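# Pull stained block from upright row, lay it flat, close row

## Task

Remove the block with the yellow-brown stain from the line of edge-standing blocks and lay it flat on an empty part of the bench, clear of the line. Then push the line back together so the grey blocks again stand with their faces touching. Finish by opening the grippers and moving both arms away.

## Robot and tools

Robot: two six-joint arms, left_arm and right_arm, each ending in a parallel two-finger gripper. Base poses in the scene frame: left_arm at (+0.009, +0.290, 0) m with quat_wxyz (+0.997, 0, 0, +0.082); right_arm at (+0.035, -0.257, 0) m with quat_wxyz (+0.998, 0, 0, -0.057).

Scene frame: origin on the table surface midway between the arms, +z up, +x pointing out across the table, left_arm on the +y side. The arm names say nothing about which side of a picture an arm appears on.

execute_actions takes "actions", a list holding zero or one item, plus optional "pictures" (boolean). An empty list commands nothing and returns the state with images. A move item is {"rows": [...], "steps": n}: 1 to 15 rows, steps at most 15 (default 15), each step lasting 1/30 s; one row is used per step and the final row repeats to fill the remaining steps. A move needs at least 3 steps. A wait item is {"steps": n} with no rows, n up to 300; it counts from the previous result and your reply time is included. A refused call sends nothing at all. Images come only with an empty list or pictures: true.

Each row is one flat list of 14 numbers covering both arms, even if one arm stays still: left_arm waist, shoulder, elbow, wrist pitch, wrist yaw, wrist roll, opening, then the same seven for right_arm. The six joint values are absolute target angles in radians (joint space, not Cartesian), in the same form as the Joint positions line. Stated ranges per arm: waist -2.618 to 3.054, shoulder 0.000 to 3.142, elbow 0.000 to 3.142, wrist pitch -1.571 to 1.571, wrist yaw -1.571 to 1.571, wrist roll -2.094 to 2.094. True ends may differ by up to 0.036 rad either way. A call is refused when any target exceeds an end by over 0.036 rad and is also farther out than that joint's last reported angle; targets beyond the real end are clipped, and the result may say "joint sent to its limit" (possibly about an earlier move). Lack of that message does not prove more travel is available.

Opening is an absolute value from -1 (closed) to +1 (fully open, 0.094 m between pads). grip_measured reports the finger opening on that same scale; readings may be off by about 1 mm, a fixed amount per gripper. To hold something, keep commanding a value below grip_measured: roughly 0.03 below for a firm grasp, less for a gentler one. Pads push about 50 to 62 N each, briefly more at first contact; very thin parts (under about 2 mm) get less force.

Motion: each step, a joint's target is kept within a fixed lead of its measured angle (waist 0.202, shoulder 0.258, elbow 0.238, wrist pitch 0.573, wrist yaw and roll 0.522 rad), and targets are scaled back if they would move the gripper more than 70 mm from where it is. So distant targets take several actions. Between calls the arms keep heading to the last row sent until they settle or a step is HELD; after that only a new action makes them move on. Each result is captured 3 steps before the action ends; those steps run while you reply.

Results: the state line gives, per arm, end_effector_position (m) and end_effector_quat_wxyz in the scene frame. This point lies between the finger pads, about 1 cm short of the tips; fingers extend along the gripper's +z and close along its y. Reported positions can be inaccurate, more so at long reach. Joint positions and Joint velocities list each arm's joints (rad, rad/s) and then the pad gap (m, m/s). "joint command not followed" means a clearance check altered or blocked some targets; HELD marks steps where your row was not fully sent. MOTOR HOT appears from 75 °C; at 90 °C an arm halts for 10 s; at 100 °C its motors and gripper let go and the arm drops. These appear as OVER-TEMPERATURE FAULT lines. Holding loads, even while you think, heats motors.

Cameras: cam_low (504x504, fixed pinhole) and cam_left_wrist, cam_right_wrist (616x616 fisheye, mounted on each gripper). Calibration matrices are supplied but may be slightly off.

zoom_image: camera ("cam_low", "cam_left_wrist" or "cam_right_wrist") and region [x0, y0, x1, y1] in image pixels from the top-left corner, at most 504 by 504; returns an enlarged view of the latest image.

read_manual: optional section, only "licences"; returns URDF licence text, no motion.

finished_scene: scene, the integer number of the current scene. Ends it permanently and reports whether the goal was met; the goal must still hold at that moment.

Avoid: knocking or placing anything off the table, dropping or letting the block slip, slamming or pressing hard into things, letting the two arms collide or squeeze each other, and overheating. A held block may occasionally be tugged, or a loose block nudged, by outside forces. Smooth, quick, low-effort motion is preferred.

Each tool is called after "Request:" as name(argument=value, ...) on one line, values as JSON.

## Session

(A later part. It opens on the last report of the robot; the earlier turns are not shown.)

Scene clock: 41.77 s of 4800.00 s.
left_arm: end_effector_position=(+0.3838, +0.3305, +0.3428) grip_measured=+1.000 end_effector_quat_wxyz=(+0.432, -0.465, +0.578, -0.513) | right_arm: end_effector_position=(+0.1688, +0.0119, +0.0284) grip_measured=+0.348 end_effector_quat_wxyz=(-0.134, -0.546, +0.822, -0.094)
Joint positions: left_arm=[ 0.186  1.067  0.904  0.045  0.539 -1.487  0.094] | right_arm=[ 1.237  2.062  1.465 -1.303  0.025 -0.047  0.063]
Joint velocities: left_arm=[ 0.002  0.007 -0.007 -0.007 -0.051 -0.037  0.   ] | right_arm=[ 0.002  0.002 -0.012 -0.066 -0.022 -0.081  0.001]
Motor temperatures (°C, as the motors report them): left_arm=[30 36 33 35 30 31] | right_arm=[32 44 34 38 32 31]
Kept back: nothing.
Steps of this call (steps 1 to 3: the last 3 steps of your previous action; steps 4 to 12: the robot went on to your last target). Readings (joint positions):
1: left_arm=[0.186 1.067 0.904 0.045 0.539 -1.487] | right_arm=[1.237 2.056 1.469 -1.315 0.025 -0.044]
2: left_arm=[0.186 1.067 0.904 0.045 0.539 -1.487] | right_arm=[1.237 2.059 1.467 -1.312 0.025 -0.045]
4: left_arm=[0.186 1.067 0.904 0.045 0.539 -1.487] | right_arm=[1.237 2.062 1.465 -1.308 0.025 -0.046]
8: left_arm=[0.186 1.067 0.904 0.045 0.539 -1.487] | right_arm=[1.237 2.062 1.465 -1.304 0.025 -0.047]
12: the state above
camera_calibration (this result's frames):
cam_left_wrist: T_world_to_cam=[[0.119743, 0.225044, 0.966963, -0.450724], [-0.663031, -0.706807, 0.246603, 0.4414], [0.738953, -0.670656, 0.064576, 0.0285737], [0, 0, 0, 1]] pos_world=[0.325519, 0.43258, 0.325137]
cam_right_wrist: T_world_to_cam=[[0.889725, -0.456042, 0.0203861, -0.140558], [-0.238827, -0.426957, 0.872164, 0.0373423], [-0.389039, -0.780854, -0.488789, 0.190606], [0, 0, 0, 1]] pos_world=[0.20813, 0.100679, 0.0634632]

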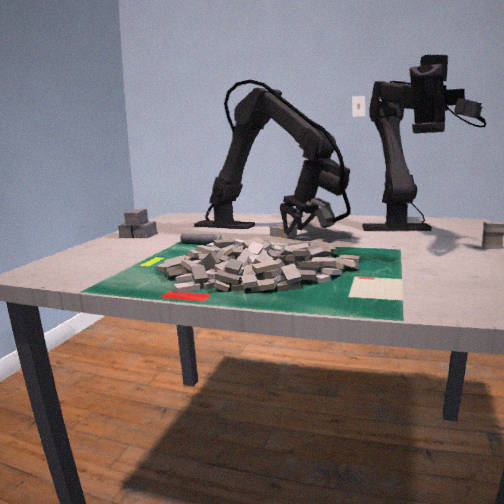

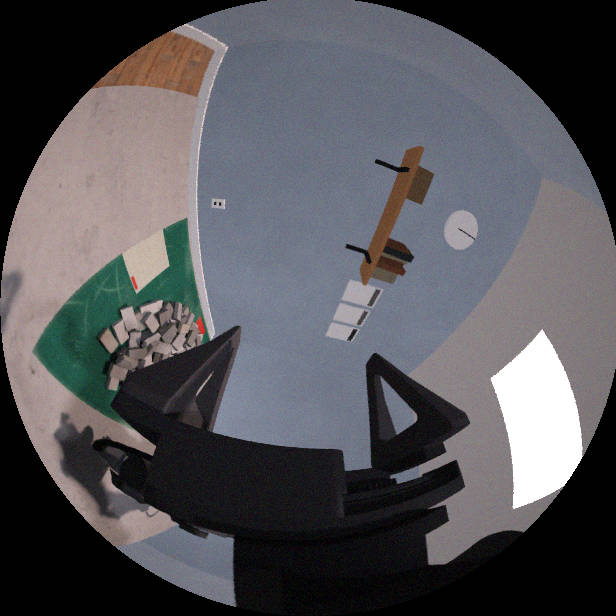

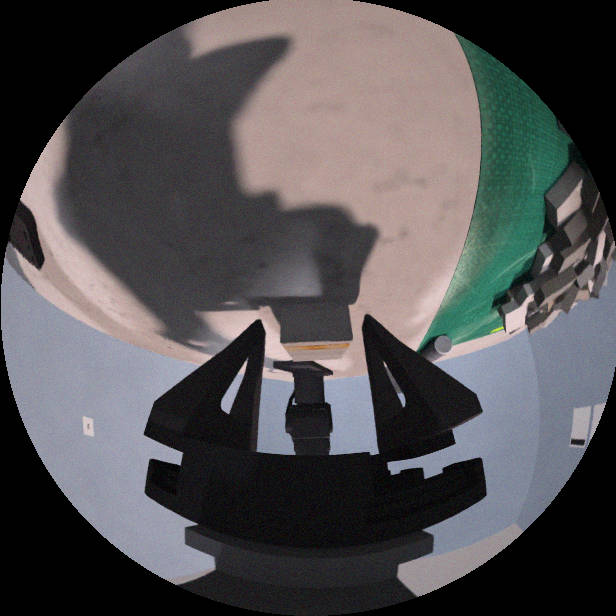

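Request:
execute_actions(actions=[{"rows": [[0.186,1.067,0.904,0.045,0.539,-1.487,1,1.228,2.065,1.445,-1.285,0.032,-0.052,0.3],[0.186,1.067,0.904,0.045,0.539,-1.487,1,1.226,2.065,1.441,-1.285,0.032,-0.052,0.25],[0.186,1.067,0.904,0.045,0.539,-1.487,1,1.2245,2.065,1.438,-1.285,0.032,-0.052,0.2],[0.186,1.067,0.904,0.045,0.539,-1.487,1,1.2245,2.065,1.435,-1.285,0.032,-0.052,0.15]], "steps": 10}])

Request:
execute_actions(actions=[{"steps": 9}], pictures=true)

Request:
zoom_image(camera="cam_right_wrist", region=[255, 310, 375, 370])

Scene clock: 45.37 s of 4800.00 s.
left_arm: end_effector_position=(+0.3838, +0.3305, +0.3428) grip_measured=+1.000 end_effector_quat_wxyz=(+0.432, -0.465, +0.578, -0.513) | right_arm: end_effector_position=(+0.1698, +0.0117, +0.0283) grip_measured=+0.152 end_effector_quat_wxyz=(-0.134, -0.545, +0.822, -0.094)
Joint positions: left_arm=[ 0.186  1.067  0.904  0.045  0.539 -1.487  0.094] | right_arm=[ 1.233  2.062  1.465 -1.302  0.025 -0.047  0.054]
Joint velocities: left_arm=[ 0.007 -0.007 -0.002 -0.022 -0.022  0.007  0.   ] | right_arm=[-0.027  0.002  0.022 -0.022 -0.022  0.066 -0.   ]
Motor temperatures (°C, as the motors report them): left_arm=[30 36 33 35 30 31] | right_arm=[32 44 34 38 32 31]
Steps of this call (steps 1 to 30: the robot went on to your last target; steps 31 to 90: nothing new was sent; then 0.37 s passed at rest; steps 91 to 97: the first 7 steps of this action). Readings (joint positions):
91: left_arm=[0.186 1.067 0.904 0.045 0.539 -1.487] | right_arm=[1.237 2.062 1.465 -1.302 0.025 -0.047]
92: left_arm=[0.186 1.067 0.904 0.045 0.539 -1.487] | right_arm=[1.237 2.062 1.465 -1.302 0.025 -0.047]
94: left_arm=[0.186 1.067 0.904 0.045 0.539 -1.487] | right_arm=[1.236 2.062 1.465 -1.302 0.025 -0.047]
97: the state above

Scene clock: 45.67 s of 4800.00 s.
left_arm: end_effector_position=(+0.3838, +0.3305, +0.3428) grip_measured=+1.000 end_effector_quat_wxyz=(+0.432, -0.465, +0.578, -0.513) | right_arm: end_effector_position=(+0.1700, +0.0116, +0.0283) grip_measured=+0.152 end_effector_quat_wxyz=(-0.134, -0.544, +0.823, -0.094)
Joint positions: left_arm=[ 0.186  1.067  0.904  0.045  0.539 -1.487  0.094] | right_arm=[ 1.233  2.062  1.465 -1.302  0.025 -0.047  0.054]
Joint velocities: left_arm=[ 0.002  0.007 -0.012 -0.037  0.051 -0.022  0.   ] | right_arm=[ 0.007 -0.002 -0.012 -0.007 -0.051  0.066 -0.   ]
Motor temperatures (°C, as the motors report them): left_arm=[30 36 33 35 30 31] | right_arm=[32 44 34 38 32 31]
Kept back: nothing.
Steps of this call (steps 1 to 3: the last 3 steps of your previous action; steps 4 to 9: the robot went on to your last target). Readings (joint positions):
1: left_arm=[0.186 1.067 0.904 0.045 0.539 -1.487] | right_arm=[1.233 2.062 1.465 -1.302 0.025 -0.047]
2: left_arm=[0.186 1.067 0.904 0.045 0.539 -1.487] | right_arm=[1.233 2.062 1.465 -1.302 0.025 -0.047]
4: left_arm=[0.186 1.067 0.904 0.045 0.539 -1.487] | right_arm=[1.233 2.062 1.465 -1.302 0.025 -0.047]
8: left_arm=[0.186 1.067 0.904 0.045 0.539 -1.487] | right_arm=[1.233 2.062 1.465 -1.302 0.025 -0.047]
9: the state above
camera_calibration (this result's frames):
cam_left_wrist: T_world_to_cam=[[0.119743, 0.225044, 0.966963, -0.450724], [-0.663031, -0.706807, 0.246603, 0.4414], [0.738953, -0.670656, 0.064576, 0.0285737], [0, 0, 0, 1]] pos_world=[0.325519, 0.43258, 0.325137]
cam_right_wrist: T_world_to_cam=[[0.887961, -0.459472, 0.0202351, -0.141467], [-0.240799, -0.426975, 0.871612, 0.0379344], [-0.391842, -0.778831, -0.489778, 0.191277], [0, 0, 0, 1]] pos_world=[0.209702, 0.100169, 0.0634817]

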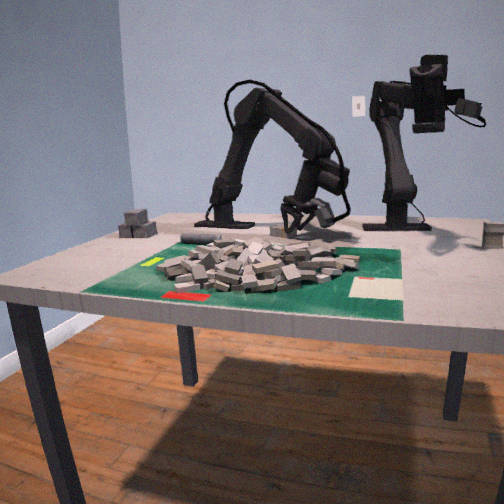

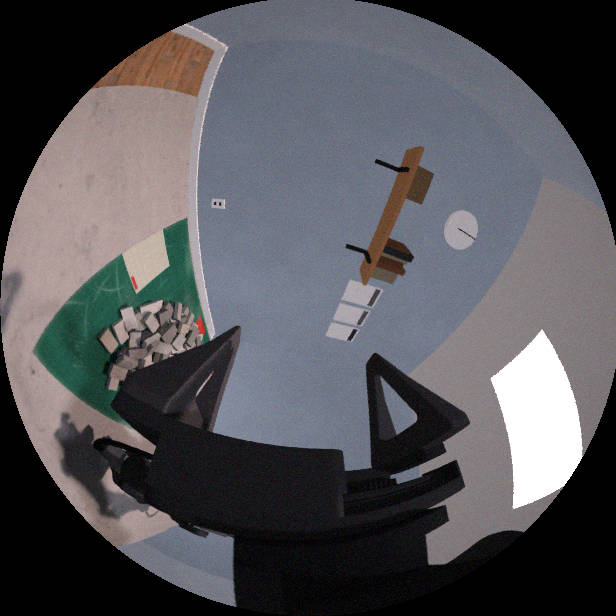

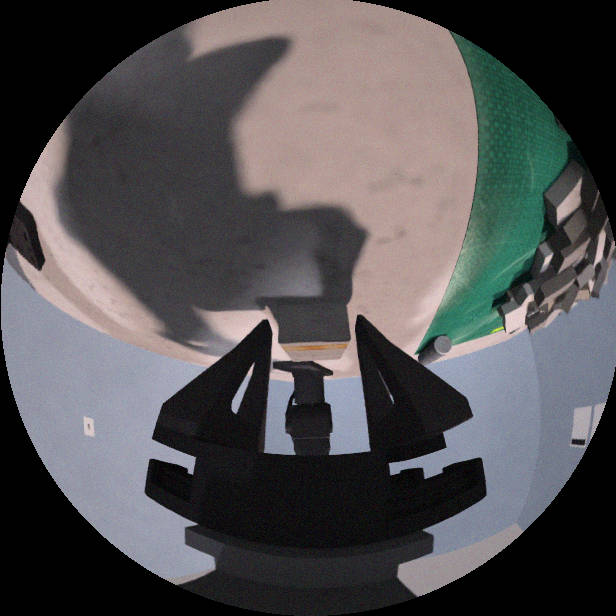

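Region (255, 310, 375, 370) of cam_right_wrist's 616x616 image, scaled by 4.200, with more detail than that image has.

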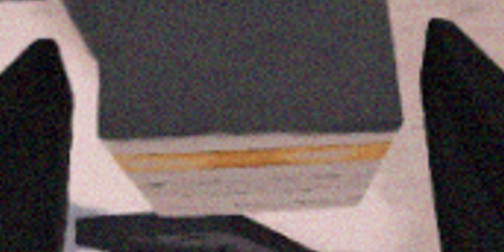

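Request:
execute_actions(actions=[{"rows": [[0.186,1.067,0.904,0.045,0.539,-1.487,1,1.2245,2.065,1.42,-1.285,0.032,-0.052,0.15],[0.186,1.067,0.904,0.045,0.539,-1.487,1,1.2245,2.065,1.415,-1.285,0.032,-0.052,0.15],[0.186,1.067,0.904,0.045,0.539,-1.487,1,1.2245,2.065,1.42,-1.285,0.032,-0.052,0.15],[0.186,1.067,0.904,0.045,0.539,-1.487,1,1.2245,2.065,1.433,-1.285,0.032,-0.052,0.15]], "steps": 10}])

Request:
execute_actions(actions=[{"steps": 8}], pictures=true)

Request:
zoom_image(camera="cam_right_wrist", region=[255, 310, 375, 370])

Scene clock: 46.97 s of 4800.00 s.
left_arm: end_effector_position=(+0.3838, +0.3305, +0.3428) grip_measured=+1.000 end_effector_quat_wxyz=(+0.432, -0.465, +0.578, -0.513) | right_arm: end_effector_position=(+0.1674, +0.0063, +0.0246) grip_measured=+0.152 end_effector_quat_wxyz=(-0.141, -0.544, +0.821, -0.098)
Joint positions: left_arm=[ 0.186  1.067  0.904  0.045  0.539 -1.487  0.094] | right_arm=[ 1.233  2.062  1.444 -1.297  0.025 -0.047  0.054]
Joint velocities: left_arm=[ 0.012  0.012 -0.007 -0.022 -0.007 -0.037  0.   ] | right_arm=[-0.007 -0.002 -0.022 -0.037 -0.037  0.022 -0.001]
Motor temperatures (°C, as the motors report them): left_arm=[30 36 33 35 30 31] | right_arm=[32 44 34 38 32 31]
Steps of this call (steps 1 to 15: the robot went on to your last target; steps 16 to 32: nothing new was sent; steps 33 to 39: the first 7 steps of this action). Readings (joint positions):
33: left_arm=[0.186 1.067 0.904 0.045 0.539 -1.487] | right_arm=[1.233 2.062 1.462 -1.300 0.025 -0.047]
34: left_arm=[0.186 1.067 0.904 0.045 0.539 -1.487] | right_arm=[1.233 2.062 1.456 -1.298 0.025 -0.047]
36: left_arm=[0.186 1.067 0.904 0.045 0.539 -1.487] | right_arm=[1.233 2.062 1.444 -1.298 0.025 -0.047]
39: the state above

Scene clock: 47.23 s of 4800.00 s.
left_arm: end_effector_position=(+0.3838, +0.3305, +0.3428) grip_measured=+1.000 end_effector_quat_wxyz=(+0.432, -0.465, +0.578, -0.513) | right_arm: end_effector_position=(+0.1674, +0.0063, +0.0246) grip_measured=+0.152 end_effector_quat_wxyz=(-0.141, -0.544, +0.821, -0.098)
Joint positions: left_arm=[ 0.186  1.067  0.904  0.045  0.539 -1.487  0.094] | right_arm=[ 1.233  2.062  1.444 -1.297  0.025 -0.047  0.054]
Joint velocities: left_arm=[-0.002 -0.012 -0.012  0.022 -0.007  0.037  0.   ] | right_arm=[-0.007 -0.012 -0.002 -0.081  0.037 -0.095 -0.   ]
Motor temperatures (°C, as the motors report them): left_arm=[30 36 33 35 30 31] | right_arm=[32 43 34 38 32 31]
Kept back: nothing.
Steps of this call (steps 1 to 3: the last 3 steps of your previous action; steps 4 to 8: the robot went on to your last target). Readings (joint positions):
1: left_arm=[0.186 1.067 0.904 0.045 0.539 -1.487] | right_arm=[1.233 2.062 1.444 -1.297 0.025 -0.047]
2: left_arm=[0.186 1.067 0.904 0.045 0.539 -1.487] | right_arm=[1.233 2.062 1.444 -1.297 0.025 -0.047]
4: left_arm=[0.186 1.067 0.904 0.045 0.539 -1.487] | right_arm=[1.233 2.062 1.444 -1.297 0.025 -0.047]
8: the state above
camera_calibration (this result's frames):
cam_left_wrist: T_world_to_cam=[[0.119743, 0.225044, 0.966963, -0.450724], [-0.663031, -0.706807, 0.246603, 0.4414], [0.738953, -0.670656, 0.064576, 0.0285737], [0, 0, 0, 1]] pos_world=[0.325519, 0.43258, 0.325137]
cam_right_wrist: T_world_to_cam=[[0.888112, -0.459164, 0.0206434, -0.141574], [-0.234366, -0.413759, 0.879702, 0.0368818], [-0.395386, -0.786112, -0.475077, 0.184648], [0, 0, 0, 1]] pos_world=[0.207385, 0.0954083, 0.0581994]

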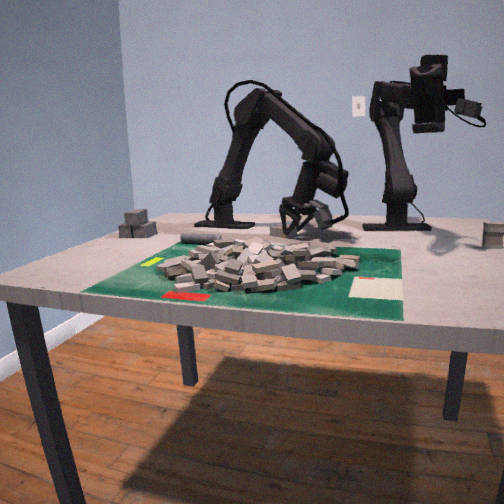

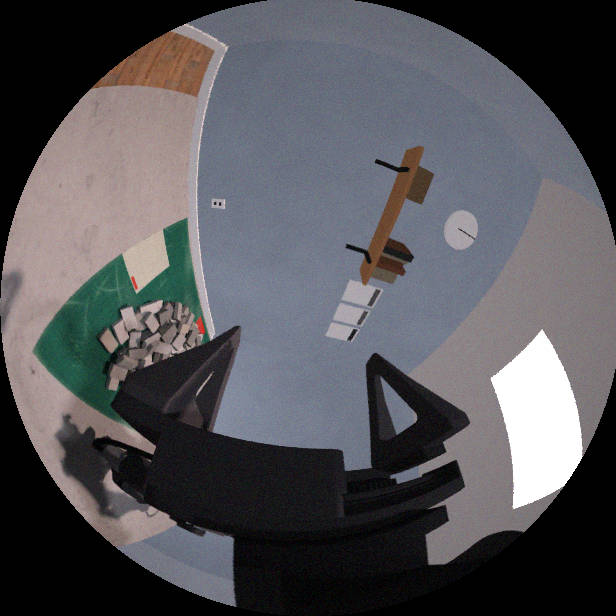

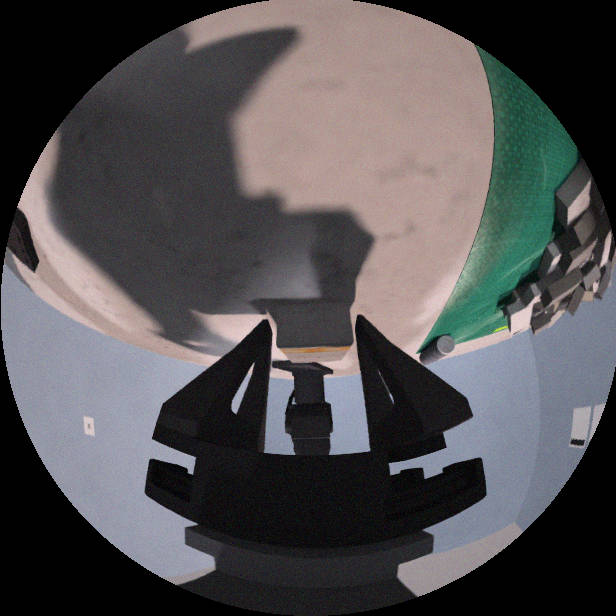

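Region (255, 310, 375, 370) of cam_right_wrist's 616x616 image, scaled by 4.200, with more detail than that image has.

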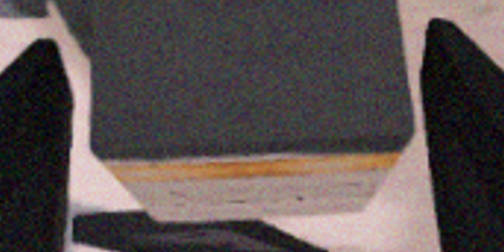

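Request:
execute_actions(actions=[{"rows": [[0.186,1.067,0.904,0.045,0.539,-1.487,1,1.2245,2.065,1.433,-1.276,0.032,-0.052,0.12],[0.186,1.067,0.904,0.045,0.539,-1.487,1,1.2245,2.065,1.433,-1.272,0.032,-0.052,0.09],[0.186,1.067,0.904,0.045,0.539,-1.487,1,1.2245,2.065,1.433,-1.272,0.032,-0.052,0.06],[0.186,1.067,0.904,0.045,0.539,-1.487,1,1.2245,2.065,1.433,-1.272,0.032,-0.052,0.04],[0.186,1.067,0.904,0.045,0.539,-1.487,1,1.2245,2.065,1.433,-1.272,0.032,-0.052,0.02],[0.186,1.067,0.904,0.045,0.539,-1.487,1,1.2245,2.065,1.433,-1.272,0.032,-0.052,0.0],[0.186,1.067,0.904,0.045,0.539,-1.487,1,1.2245,2.065,1.433,-1.272,0.032,-0.052,-0.02],[0.186,1.067,0.904,0.045,0.539,-1.487,1,1.2245,2.065,1.433,-1.272,0.032,-0.052,-0.04],[0.186,1.067,0.904,0.045,0.539,-1.487,1,1.2245,2.065,1.433,-1.272,0.032,-0.052,-0.06],[0.186,1.067,0.904,0.045,0.539,-1.487,1,1.2245,2.065,1.433,-1.272,0.032,-0.052,-0.08],[0.186,1.067,0.904,0.045,0.539,-1.487,1,1.2245,2.065,1.433,-1.272,0.032,-0.052,-0.1],[0.186,1.067,0.904,0.045,0.539,-1.487,1,1.2245,2.065,1.433,-1.272,0.032,-0.052,-0.12]], "steps": 15}])

Request:
execute_actions(actions=[{"steps": 7}], pictures=true)

Request:
zoom_image(camera="cam_right_wrist", region=[255, 310, 375, 370])

Scene clock: 49.50 s of 4800.00 s.
left_arm: end_effector_position=(+0.3838, +0.3305, +0.3428) grip_measured=+1.000 end_effector_quat_wxyz=(+0.432, -0.465, +0.578, -0.513) | right_arm: end_effector_position=(+0.1684, +0.0077, +0.0240) grip_measured=-0.082 end_effector_quat_wxyz=(-0.138, -0.544, +0.822, -0.097)
Joint positions: left_arm=[ 0.186  1.067  0.904  0.045  0.539 -1.487  0.094] | right_arm=[ 1.233  2.062  1.444 -1.29   0.026 -0.047  0.043]
Joint velocities: left_arm=[-0.002  0.007  0.002  0.007 -0.007 -0.037  0.   ] | right_arm=[ 0.007 -0.017  0.007 -0.022  0.007 -0.037  0.   ]
Motor temperatures (°C, as the motors report them): left_arm=[30 36 33 35 30 31] | right_arm=[32 43 34 38 32 31]
Steps of this call (steps 1 to 15: the robot went on to your last target; steps 16 to 56: nothing new was sent; steps 57 to 68: the first 12 steps of this action). Readings (joint positions):
57: left_arm=[0.186 1.067 0.904 0.045 0.539 -1.487] | right_arm=[1.233 2.062 1.444 -1.297 0.025 -0.047]
58: left_arm=[0.186 1.067 0.904 0.045 0.539 -1.487] | right_arm=[1.233 2.062 1.444 -1.296 0.025 -0.047]
60: left_arm=[0.186 1.067 0.904 0.045 0.539 -1.487] | right_arm=[1.233 2.062 1.444 -1.294 0.025 -0.047]
64: left_arm=[0.186 1.067 0.904 0.045 0.539 -1.487] | right_arm=[1.233 2.062 1.444 -1.290 0.025 -0.047]
68: the state above

Scene clock: 49.73 s of 4800.00 s.
left_arm: end_effector_position=(+0.3838, +0.3305, +0.3428) grip_measured=+1.000 end_effector_quat_wxyz=(+0.432, -0.465, +0.578, -0.513) | right_arm: end_effector_position=(+0.1684, +0.0077, +0.0240) grip_measured=-0.082 end_effector_quat_wxyz=(-0.138, -0.544, +0.822, -0.097)
Joint positions: left_arm=[ 0.186  1.067  0.904  0.045  0.539 -1.487  0.094] | right_arm=[ 1.233  2.062  1.444 -1.29   0.026 -0.048  0.043]
Joint velocities: left_arm=[-0.002  0.007 -0.012 -0.007  0.081 -0.022  0.   ] | right_arm=[-0.012 -0.012 -0.007 -0.007  0.051 -0.051  0.   ]
Motor temperatures (°C, as the motors report them): left_arm=[30 36 33 35 30 31] | right_arm=[32 43 34 38 32 31]
Kept back: nothing.
Steps of this call (steps 1 to 3: the last 3 steps of your previous action; steps 4 to 7: the robot went on to your last target). Readings (joint positions):
1: left_arm=[0.186 1.067 0.904 0.045 0.539 -1.487] | right_arm=[1.233 2.062 1.444 -1.290 0.026 -0.047]
2: left_arm=[0.186 1.067 0.904 0.045 0.539 -1.487] | right_arm=[1.233 2.062 1.444 -1.290 0.026 -0.048]
4: left_arm=[0.186 1.067 0.904 0.045 0.539 -1.487] | right_arm=[1.233 2.062 1.444 -1.290 0.026 -0.048]
7: the state above
camera_calibration (this result's frames):
cam_left_wrist: T_world_to_cam=[[0.119743, 0.225044, 0.966963, -0.450724], [-0.663031, -0.706807, 0.246603, 0.4414], [0.738953, -0.670656, 0.064576, 0.0285737], [0, 0, 0, 1]] pos_world=[0.325519, 0.43258, 0.325137]
cam_right_wrist: T_world_to_cam=[[0.888368, -0.458633, 0.0214212, -0.14179], [-0.237589, -0.419283, 0.876215, 0.0388905], [-0.39288, -0.783491, -0.481443, 0.185571], [0, 0, 0, 1]] pos_world=[0.208109, 0.0966697, 0.0583029]

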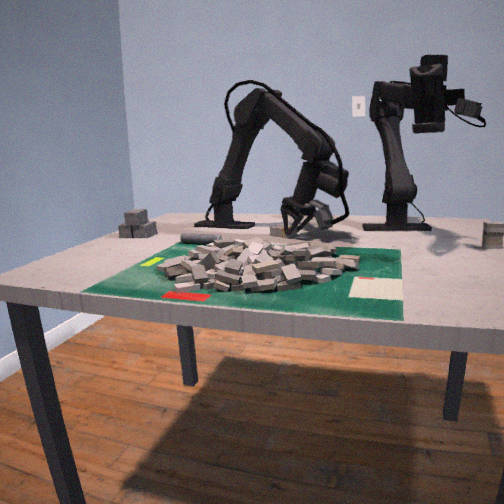

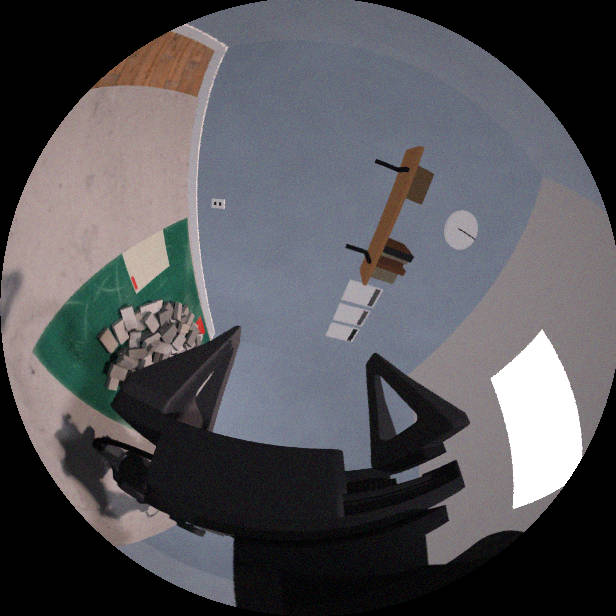

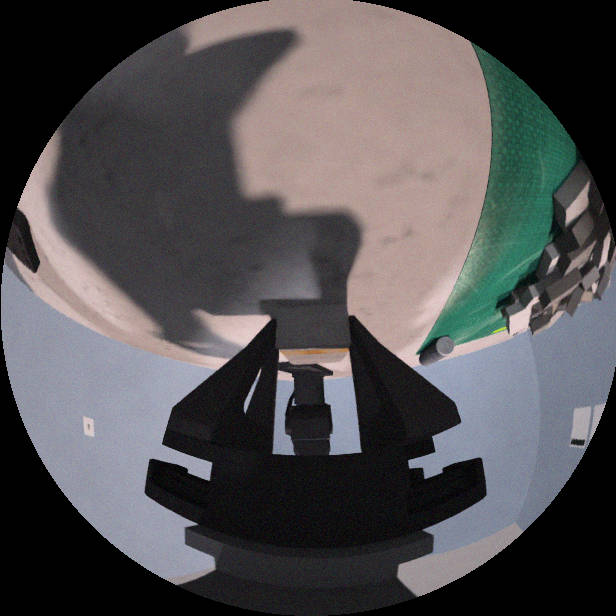

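Region (255, 310, 375, 370) of cam_right_wrist's 616x616 image, scaled by 4.200, with more detail than that image has.

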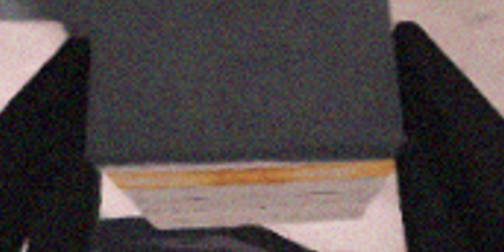

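Request:
execute_actions(actions=[{"rows": [[0.186,1.067,0.904,0.045,0.539,-1.487,1,1.2245,2.0667,1.4661,-1.304,0.032,-0.052,-0.12],[0.186,1.067,0.904,0.045,0.539,-1.487,1,1.2245,2.071,1.475,-1.3066,0.032,-0.052,-0.12],[0.186,1.067,0.904,0.045,0.539,-1.487,1,1.2245,2.0778,1.4873,-1.3107,0.032,-0.052,-0.12],[0.186,1.067,0.904,0.045,0.539,-1.487,1,1.2245,2.0864,1.5023,-1.3158,0.032,-0.052,-0.12],[0.186,1.067,0.904,0.045,0.539,-1.487,1,1.2245,2.0966,1.5194,-1.3219,0.032,-0.052,-0.12],[0.186,1.067,0.904,0.045,0.539,-1.487,1,1.2245,2.1078,1.5372,-1.3285,0.032,-0.052,-0.12],[0.186,1.067,0.904,0.045,0.539,-1.487,1,1.2245,2.1189,1.5543,-1.3351,0.032,-0.052,-0.12],[0.186,1.067,0.904,0.045,0.539,-1.487,1,1.2245,2.1291,1.5693,-1.3413,0.032,-0.052,-0.12],[0.186,1.067,0.904,0.045,0.539,-1.487,1,1.2245,2.1377,1.5816,-1.3464,0.032,-0.052,-0.12],[0.186,1.067,0.904,0.045,0.539,-1.487,1,1.2245,2.1445,1.5905,-1.3504,0.032,-0.052,-0.12],[0.186,1.067,0.904,0.045,0.539,-1.487,1,1.2245,2.1488,1.5952,-1.353,0.032,-0.052,-0.12],[0.186,1.067,0.904,0.045,0.539,-1.487,1,1.2245,2.1505,1.5966,-1.354,0.032,-0.052,-0.12]], "steps": 15}])

Request:
execute_actions(actions=[{"steps": 10}], pictures=true)

Request:
zoom_image(camera="cam_right_wrist", region=[255, 310, 375, 370])

Scene clock: 51.70 s of 4800.00 s.
left_arm: end_effector_position=(+0.3838, +0.3305, +0.3428) grip_measured=+1.000 end_effector_quat_wxyz=(+0.432, -0.465, +0.578, -0.513) | right_arm: end_effector_position=(+0.1783, +0.0281, +0.0247) grip_measured=-0.082 end_effector_quat_wxyz=(-0.134, -0.545, +0.822, -0.094)
Joint positions: left_arm=[ 0.186  1.067  0.904  0.045  0.539 -1.487  0.094] | right_arm=[ 1.233  2.134  1.562 -1.327  0.026 -0.048  0.043]
Joint velocities: left_arm=[ 0.002  0.002 -0.022 -0.007 -0.022 -0.066  0.   ] | right_arm=[-0.017  0.129  0.193 -0.007  0.007 -0.051  0.001]
Motor temperatures (°C, as the motors report them): left_arm=[30 36 33 35 30 31] | right_arm=[32 43 34 37 32 31]
Steps of this call (steps 1 to 15: the robot went on to your last target; steps 16 to 47: nothing new was sent; steps 48 to 59: the first 12 steps of this action). Readings (joint positions):
48: left_arm=[0.186 1.067 0.904 0.045 0.539 -1.487] | right_arm=[1.233 2.062 1.444 -1.290 0.026 -0.048]
49: left_arm=[0.186 1.067 0.904 0.045 0.539 -1.487] | right_arm=[1.233 2.062 1.444 -1.290 0.026 -0.048]
51: left_arm=[0.186 1.067 0.904 0.045 0.539 -1.487] | right_arm=[1.233 2.067 1.452 -1.297 0.026 -0.048]
55: left_arm=[0.186 1.067 0.904 0.045 0.539 -1.487] | right_arm=[1.233 2.102 1.512 -1.312 0.026 -0.048]
59: the state above

Scene clock: 52.03 s of 4800.00 s.
left_arm: end_effector_position=(+0.3838, +0.3305, +0.3428) grip_measured=+1.000 end_effector_quat_wxyz=(+0.432, -0.465, +0.578, -0.513) | right_arm: end_effector_position=(+0.1780, +0.0274, +0.0246) grip_measured=-0.082 end_effector_quat_wxyz=(-0.138, -0.544, +0.822, -0.097)
Joint positions: left_arm=[ 0.186  1.067  0.904  0.045  0.539 -1.487  0.094] | right_arm=[ 1.233  2.14   1.568 -1.337  0.026 -0.048  0.043]
Joint velocities: left_arm=[-0.002  0.002 -0.007  0.007  0.051  0.051  0.   ] | right_arm=[-0.012 -0.002  0.002  0.022  0.022 -0.007  0.   ]
Motor temperatures (°C, as the motors report them): left_arm=[30 36 33 35 30 31] | right_arm=[32 43 34 37 32 31]
Kept back: nothing.
Steps of this call (steps 1 to 3: the last 3 steps of your previous action; steps 4 to 10: the robot went on to your last target). Readings (joint positions):
1: left_arm=[0.186 1.067 0.904 0.045 0.539 -1.487] | right_arm=[1.233 2.137 1.566 -1.330 0.026 -0.048]
2: left_arm=[0.186 1.067 0.904 0.045 0.539 -1.487] | right_arm=[1.233 2.138 1.568 -1.332 0.026 -0.048]
4: left_arm=[0.186 1.067 0.904 0.045 0.539 -1.487] | right_arm=[1.233 2.139 1.568 -1.334 0.026 -0.048]
8: left_arm=[0.186 1.067 0.904 0.045 0.539 -1.487] | right_arm=[1.233 2.140 1.568 -1.336 0.026 -0.048]
10: the state above
camera_calibration (this result's frames):
cam_left_wrist: T_world_to_cam=[[0.119743, 0.225044, 0.966963, -0.450724], [-0.663031, -0.706807, 0.246603, 0.4414], [0.738953, -0.670656, 0.064576, 0.0285737], [0, 0, 0, 1]] pos_world=[0.325519, 0.43258, 0.325137]
cam_right_wrist: T_world_to_cam=[[0.888535, -0.458314, 0.0212953, -0.141322], [-0.237335, -0.419409, 0.876224, 0.0488744], [-0.392654, -0.78361, -0.481433, 0.204988], [0, 0, 0, 1]] pos_world=[0.217659, 0.116359, 0.0588726]

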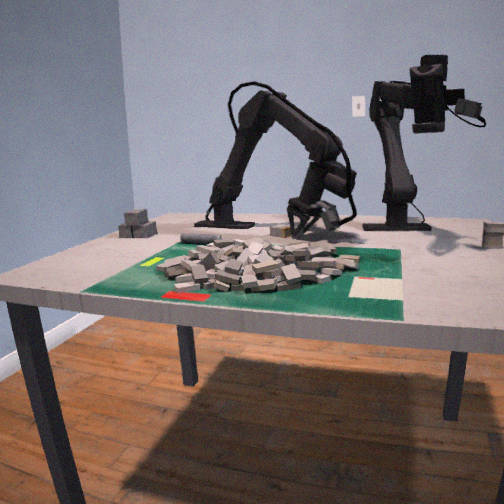

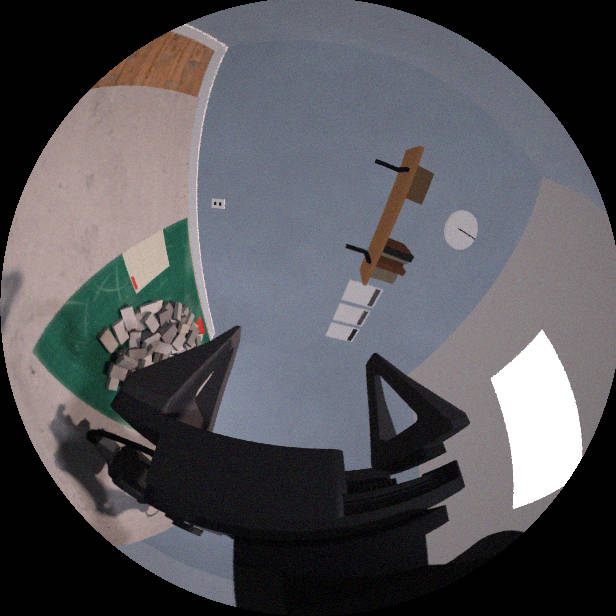

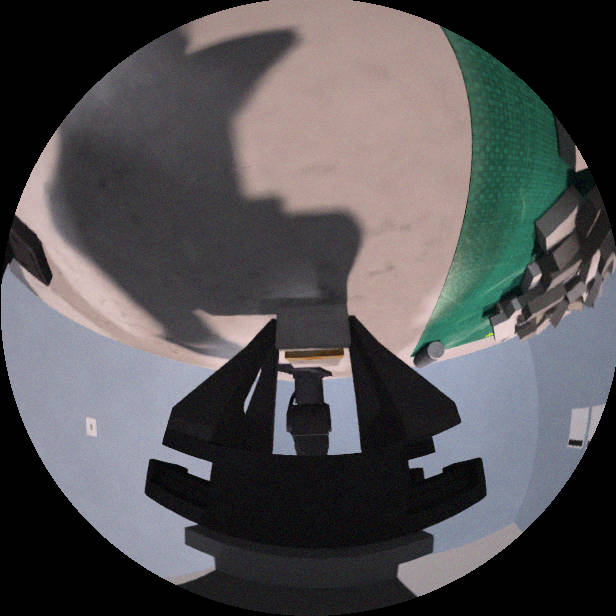

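Region (255, 310, 375, 370) of cam_right_wrist's 616x616 image, scaled by 4.200, with more detail than that image has.

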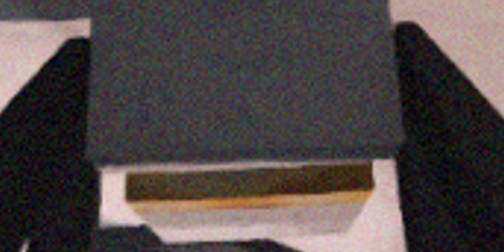

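Request:
execute_actions(actions=[{"rows": [[0.186,1.067,0.904,0.045,0.539,-1.487,1,1.2245,2.1505,1.5966,-1.354,0.032,-0.052,-0.07],[0.186,1.067,0.904,0.045,0.539,-1.487,1,1.2245,2.1505,1.5966,-1.354,0.032,-0.052,-0.02],[0.186,1.067,0.904,0.045,0.539,-1.487,1,1.2245,2.14,1.58,-1.34,0.032,-0.052,0.05],[0.186,1.067,0.904,0.045,0.539,-1.487,1,1.2245,2.13,1.556,-1.325,0.032,-0.052,0.12]], "steps": 4}])

Request:
execute_actions(actions=[{"rows": [[0.186,1.067,0.904,0.045,0.539,-1.487,1,1.2245,2.1216,1.5464,-1.3178,0.032,-0.052,0.12],[0.186,1.067,0.904,0.045,0.539,-1.487,1,1.2245,2.1154,1.5373,-1.3148,0.032,-0.052,0.12],[0.186,1.067,0.904,0.045,0.539,-1.487,1,1.2245,2.1057,1.5229,-1.31,0.032,-0.052,0.12],[0.186,1.067,0.904,0.045,0.539,-1.487,1,1.2245,2.0935,1.5048,-1.304,0.032,-0.052,0.12],[0.186,1.067,0.904,0.045,0.539,-1.487,1,1.2245,2.0788,1.483,-1.2968,0.032,-0.052,0.12],[0.186,1.067,0.904,0.045,0.539,-1.487,1,1.2245,2.0629,1.4595,-1.289,0.032,-0.052,0.12],[0.186,1.067,0.904,0.045,0.539,-1.487,1,1.2245,2.047,1.436,-1.2812,0.032,-0.052,0.12],[0.186,1.067,0.904,0.045,0.539,-1.487,1,1.2245,2.0324,1.4143,-1.274,0.032,-0.052,0.12],[0.186,1.067,0.904,0.045,0.539,-1.487,1,1.2245,2.0201,1.3962,-1.268,0.032,-0.052,0.12],[0.186,1.067,0.904,0.045,0.539,-1.487,1,1.2245,2.0104,1.3817,-1.2632,0.032,-0.052,0.12],[0.186,1.067,0.904,0.045,0.539,-1.487,1,1.2245,2.0042,1.3726,-1.2602,0.032,-0.052,0.12],[0.186,1.067,0.904,0.045,0.539,-1.487,1,1.2245,2.0018,1.369,-1.259,0.032,-0.052,0.12]], "steps": 15}])

Request:
execute_actions(actions=[{"steps": 11}], pictures=true)

Request:
zoom_image(camera="cam_right_wrist", region=[255, 300, 375, 370])

Scene clock: 53.50 s of 4800.00 s.
left_arm: end_effector_position=(+0.3838, +0.3305, +0.3428) grip_measured=+1.000 end_effector_quat_wxyz=(+0.432, -0.465, +0.578, -0.513) | right_arm: end_effector_position=(+0.1779, +0.0273, +0.0246) grip_measured=-0.068 end_effector_quat_wxyz=(-0.138, -0.544, +0.822, -0.097)
Joint positions: left_arm=[ 0.186  1.067  0.904  0.045  0.539 -1.487  0.094] | right_arm=[ 1.233  2.14   1.568 -1.337  0.026 -0.048  0.044]
Joint velocities: left_arm=[-0.007 -0.007  0.002 -0.066 -0.051 -0.081  0.   ] | right_arm=[ 0.002  0.022  0.002 -0.051  0.022  0.051  0.01 ]
Motor temperatures (°C, as the motors report them): left_arm=[30 36 33 35 30 31] | right_arm=[32 43 34 37 32 31]
Steps of this call (steps 1 to 30: the robot went on to your last target; steps 31 to 43: nothing new was sent; step 44: the first step of this action). Readings (joint positions):
44: the state above

Scene clock: 54.00 s of 4800.00 s.
left_arm: end_effector_position=(+0.3838, +0.3305, +0.3428) grip_measured=+1.000 end_effector_quat_wxyz=(+0.432, -0.465, +0.578, -0.513) | right_arm: end_effector_position=(+0.1630, -0.0033, +0.0279) grip_measured=+0.118 end_effector_quat_wxyz=(-0.144, -0.544, +0.821, -0.100)
Joint positions: left_arm=[ 0.186  1.067  0.904  0.045  0.539 -1.487  0.094] | right_arm=[ 1.233  2.027  1.402 -1.298  0.026 -0.048  0.053]
Joint velocities: left_arm=[-0.012 -0.007  0.007 -0.037 -0.007 -0.051  0.   ] | right_arm=[ 0.002 -0.217 -0.291  0.007 -0.037 -0.037 -0.003]
Motor temperatures (°C, as the motors report them): left_arm=[30 36 33 35 30 31] | right_arm=[32 43 34 37 32 31]
Steps of this call (steps 1 to 3: the last 3 steps of your previous action; steps 4 to 15: the first 12 steps of this action). Readings (joint positions):
4: left_arm=[0.186 1.067 0.904 0.045 0.539 -1.487] | right_arm=[1.233 2.140 1.568 -1.337 0.026 -0.048]
5: left_arm=[0.186 1.067 0.904 0.045 0.539 -1.487] | right_arm=[1.233 2.139 1.568 -1.336 0.026 -0.048]
7: left_arm=[0.186 1.067 0.904 0.045 0.539 -1.487] | right_arm=[1.233 2.129 1.551 -1.325 0.026 -0.048]
11: left_arm=[0.186 1.067 0.904 0.045 0.539 -1.487] | right_arm=[1.233 2.078 1.472 -1.304 0.026 -0.048]
15: the state above

Scene clock: 54.37 s of 4800.00 s.
left_arm: end_effector_position=(+0.3838, +0.3305, +0.3428) grip_measured=+1.000 end_effector_quat_wxyz=(+0.432, -0.465, +0.578, -0.513) | right_arm: end_effector_position=(+0.1637, -0.0019, +0.0272) grip_measured=+0.118 end_effector_quat_wxyz=(-0.137, -0.545, +0.822, -0.096)
Joint positions: left_arm=[ 0.186  1.067  0.904  0.045  0.539 -1.487  0.094] | right_arm=[ 1.233  2.017  1.39  -1.279  0.026 -0.048  0.053]
Joint velocities: left_arm=[ 0.002 -0.002 -0.007 -0.022 -0.022 -0.066  0.   ] | right_arm=[-0.002 -0.007  0.002 -0.066 -0.022 -0.095  0.   ]
Motor temperatures (°C, as the motors report them): left_arm=[30 36 33 35 30 31] | right_arm=[32 43 34 37 32 31]
Kept back: nothing.
Steps of this call (steps 1 to 3: the last 3 steps of your previous action; steps 4 to 11: the robot went on to your last target). Readings (joint positions):
1: left_arm=[0.186 1.067 0.904 0.045 0.539 -1.487] | right_arm=[1.233 2.021 1.395 -1.297 0.026 -0.048]
2: left_arm=[0.186 1.067 0.904 0.045 0.539 -1.487] | right_arm=[1.233 2.018 1.391 -1.297 0.026 -0.048]
4: left_arm=[0.186 1.067 0.904 0.045 0.539 -1.487] | right_arm=[1.233 2.017 1.390 -1.292 0.026 -0.048]
8: left_arm=[0.186 1.067 0.904 0.045 0.539 -1.487] | right_arm=[1.233 2.017 1.390 -1.282 0.026 -0.048]
11: the state above
camera_calibration (this result's frames):
cam_left_wrist: T_world_to_cam=[[0.119743, 0.225044, 0.966963, -0.450724], [-0.663031, -0.706807, 0.246603, 0.4414], [0.738953, -0.670656, 0.064576, 0.0285737], [0, 0, 0, 1]] pos_world=[0.325519, 0.43258, 0.325137]
cam_right_wrist: T_world_to_cam=[[0.888507, -0.458373, 0.0212243, -0.142126], [-0.238504, -0.421811, 0.874752, 0.0311795], [-0.39201, -0.782285, -0.484106, 0.177664], [0, 0, 0, 1]] pos_world=[0.203363, 0.0869891, 0.0617505]

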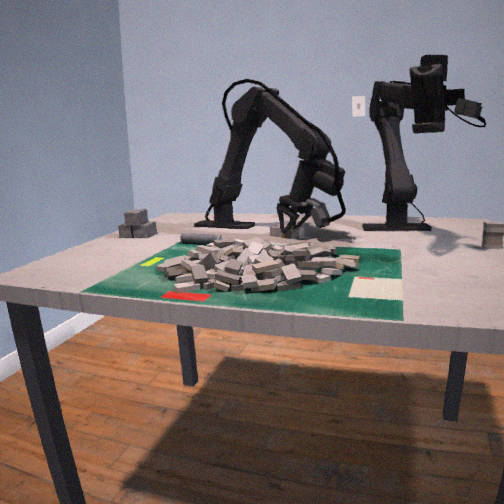

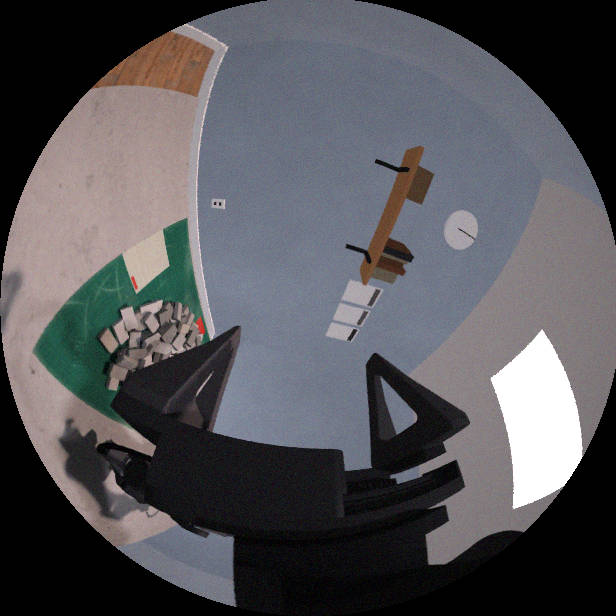

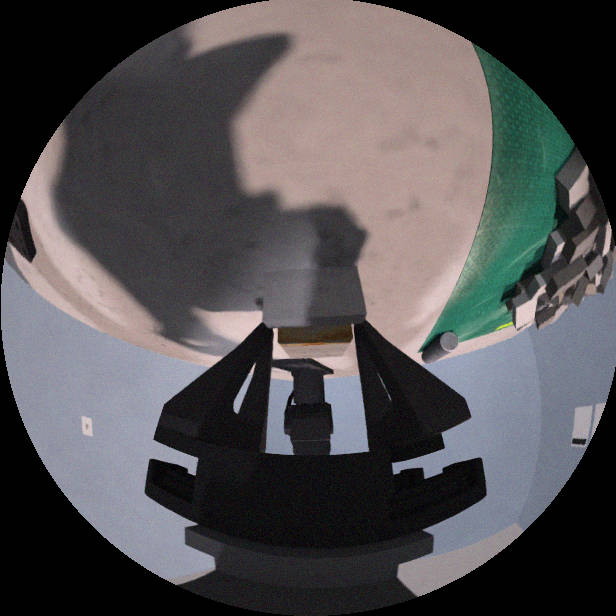

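Region (255, 300, 375, 370) of cam_right_wrist's 616x616 image, scaled by 4.200, with more detail than that image has; it fills the top 294 rows of this view, and the rest is white.

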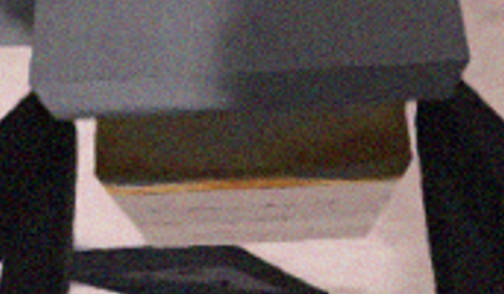

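Request:
execute_actions(actions=[])

Scene clock: 55.20 s of 4800.00 s.
left_arm: end_effector_position=(+0.3838, +0.3305, +0.3428) grip_measured=+1.000 end_effector_quat_wxyz=(+0.432, -0.465, +0.578, -0.513) | right_arm: end_effector_position=(+0.1640, -0.0013, +0.0270) grip_measured=+0.118 end_effector_quat_wxyz=(-0.135, -0.545, +0.822, -0.095)
Joint positions: left_arm=[ 0.186  1.067  0.904  0.045  0.539 -1.487  0.094] | right_arm=[ 1.233  2.017  1.39  -1.276  0.026 -0.048  0.053]
Joint velocities: left_arm=[ 0.002  0.002 -0.007 -0.007  0.007  0.095  0.   ] | right_arm=[ 0.007 -0.002 -0.022 -0.081 -0.007  0.037 -0.   ]
Motor temperatures (°C, as the motors report them): left_arm=[30 36 33 35 30 31] | right_arm=[32 43 34 37 32 31]
Kept back: nothing.
Steps of this call (steps 1 to 25: the robot went on to your last target). Readings (joint positions):
1: left_arm=[0.186 1.067 0.904 0.045 0.539 -1.487] | right_arm=[1.233 2.017 1.390 -1.278 0.026 -0.048]
2: left_arm=[0.186 1.067 0.904 0.045 0.539 -1.487] | right_arm=[1.233 2.017 1.390 -1.277 0.026 -0.048]
4: left_arm=[0.186 1.067 0.904 0.045 0.539 -1.487] | right_arm=[1.233 2.017 1.390 -1.277 0.026 -0.048]
8: left_arm=[0.186 1.067 0.904 0.045 0.539 -1.487] | right_arm=[1.233 2.017 1.390 -1.276 0.026 -0.048]
25: the state above
camera_calibration (this result's frames):
cam_left_wrist: T_world_to_cam=[[0.119743, 0.225044, 0.966963, -0.450724], [-0.663031, -0.706807, 0.246603, 0.4414], [0.738953, -0.670656, 0.064576, 0.0285737], [0, 0, 0, 1]] pos_world=[0.325519, 0.43258, 0.325137]
cam_right_wrist: T_world_to_cam=[[0.888482, -0.458423, 0.0211621, -0.142102], [-0.239526, -0.42391, 0.873457, 0.0318728], [-0.391442, -0.78112, -0.486441, 0.178079], [0, 0, 0, 1]] pos_world=[0.203597, 0.0874697, 0.0617926]

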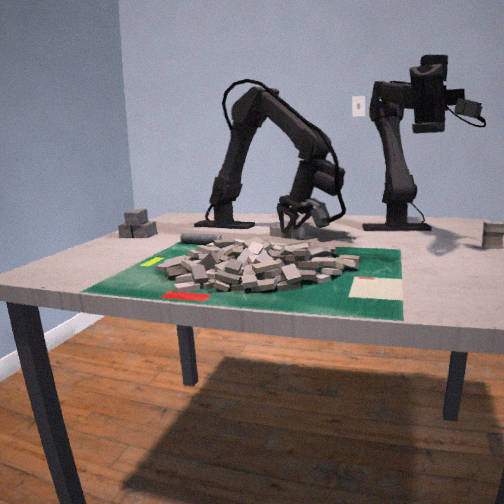

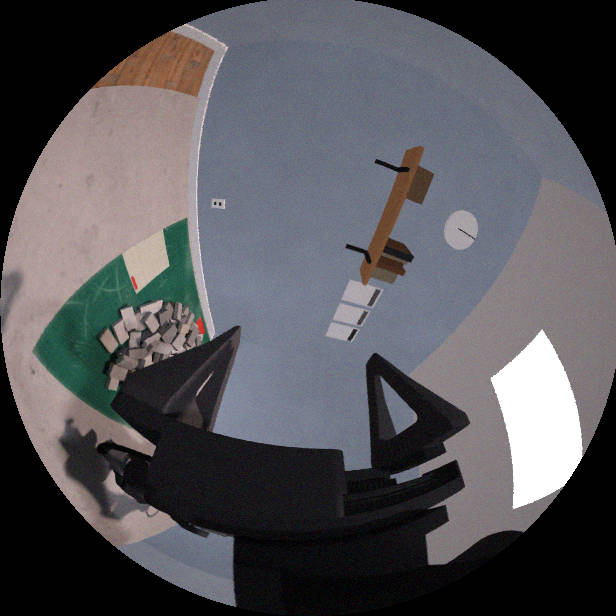

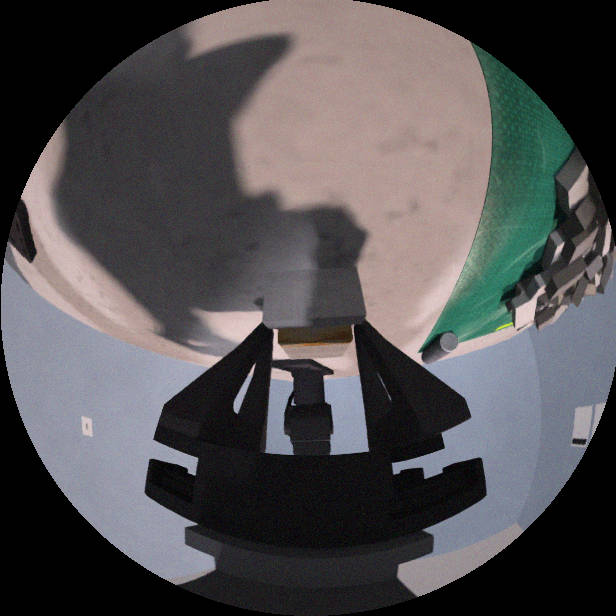

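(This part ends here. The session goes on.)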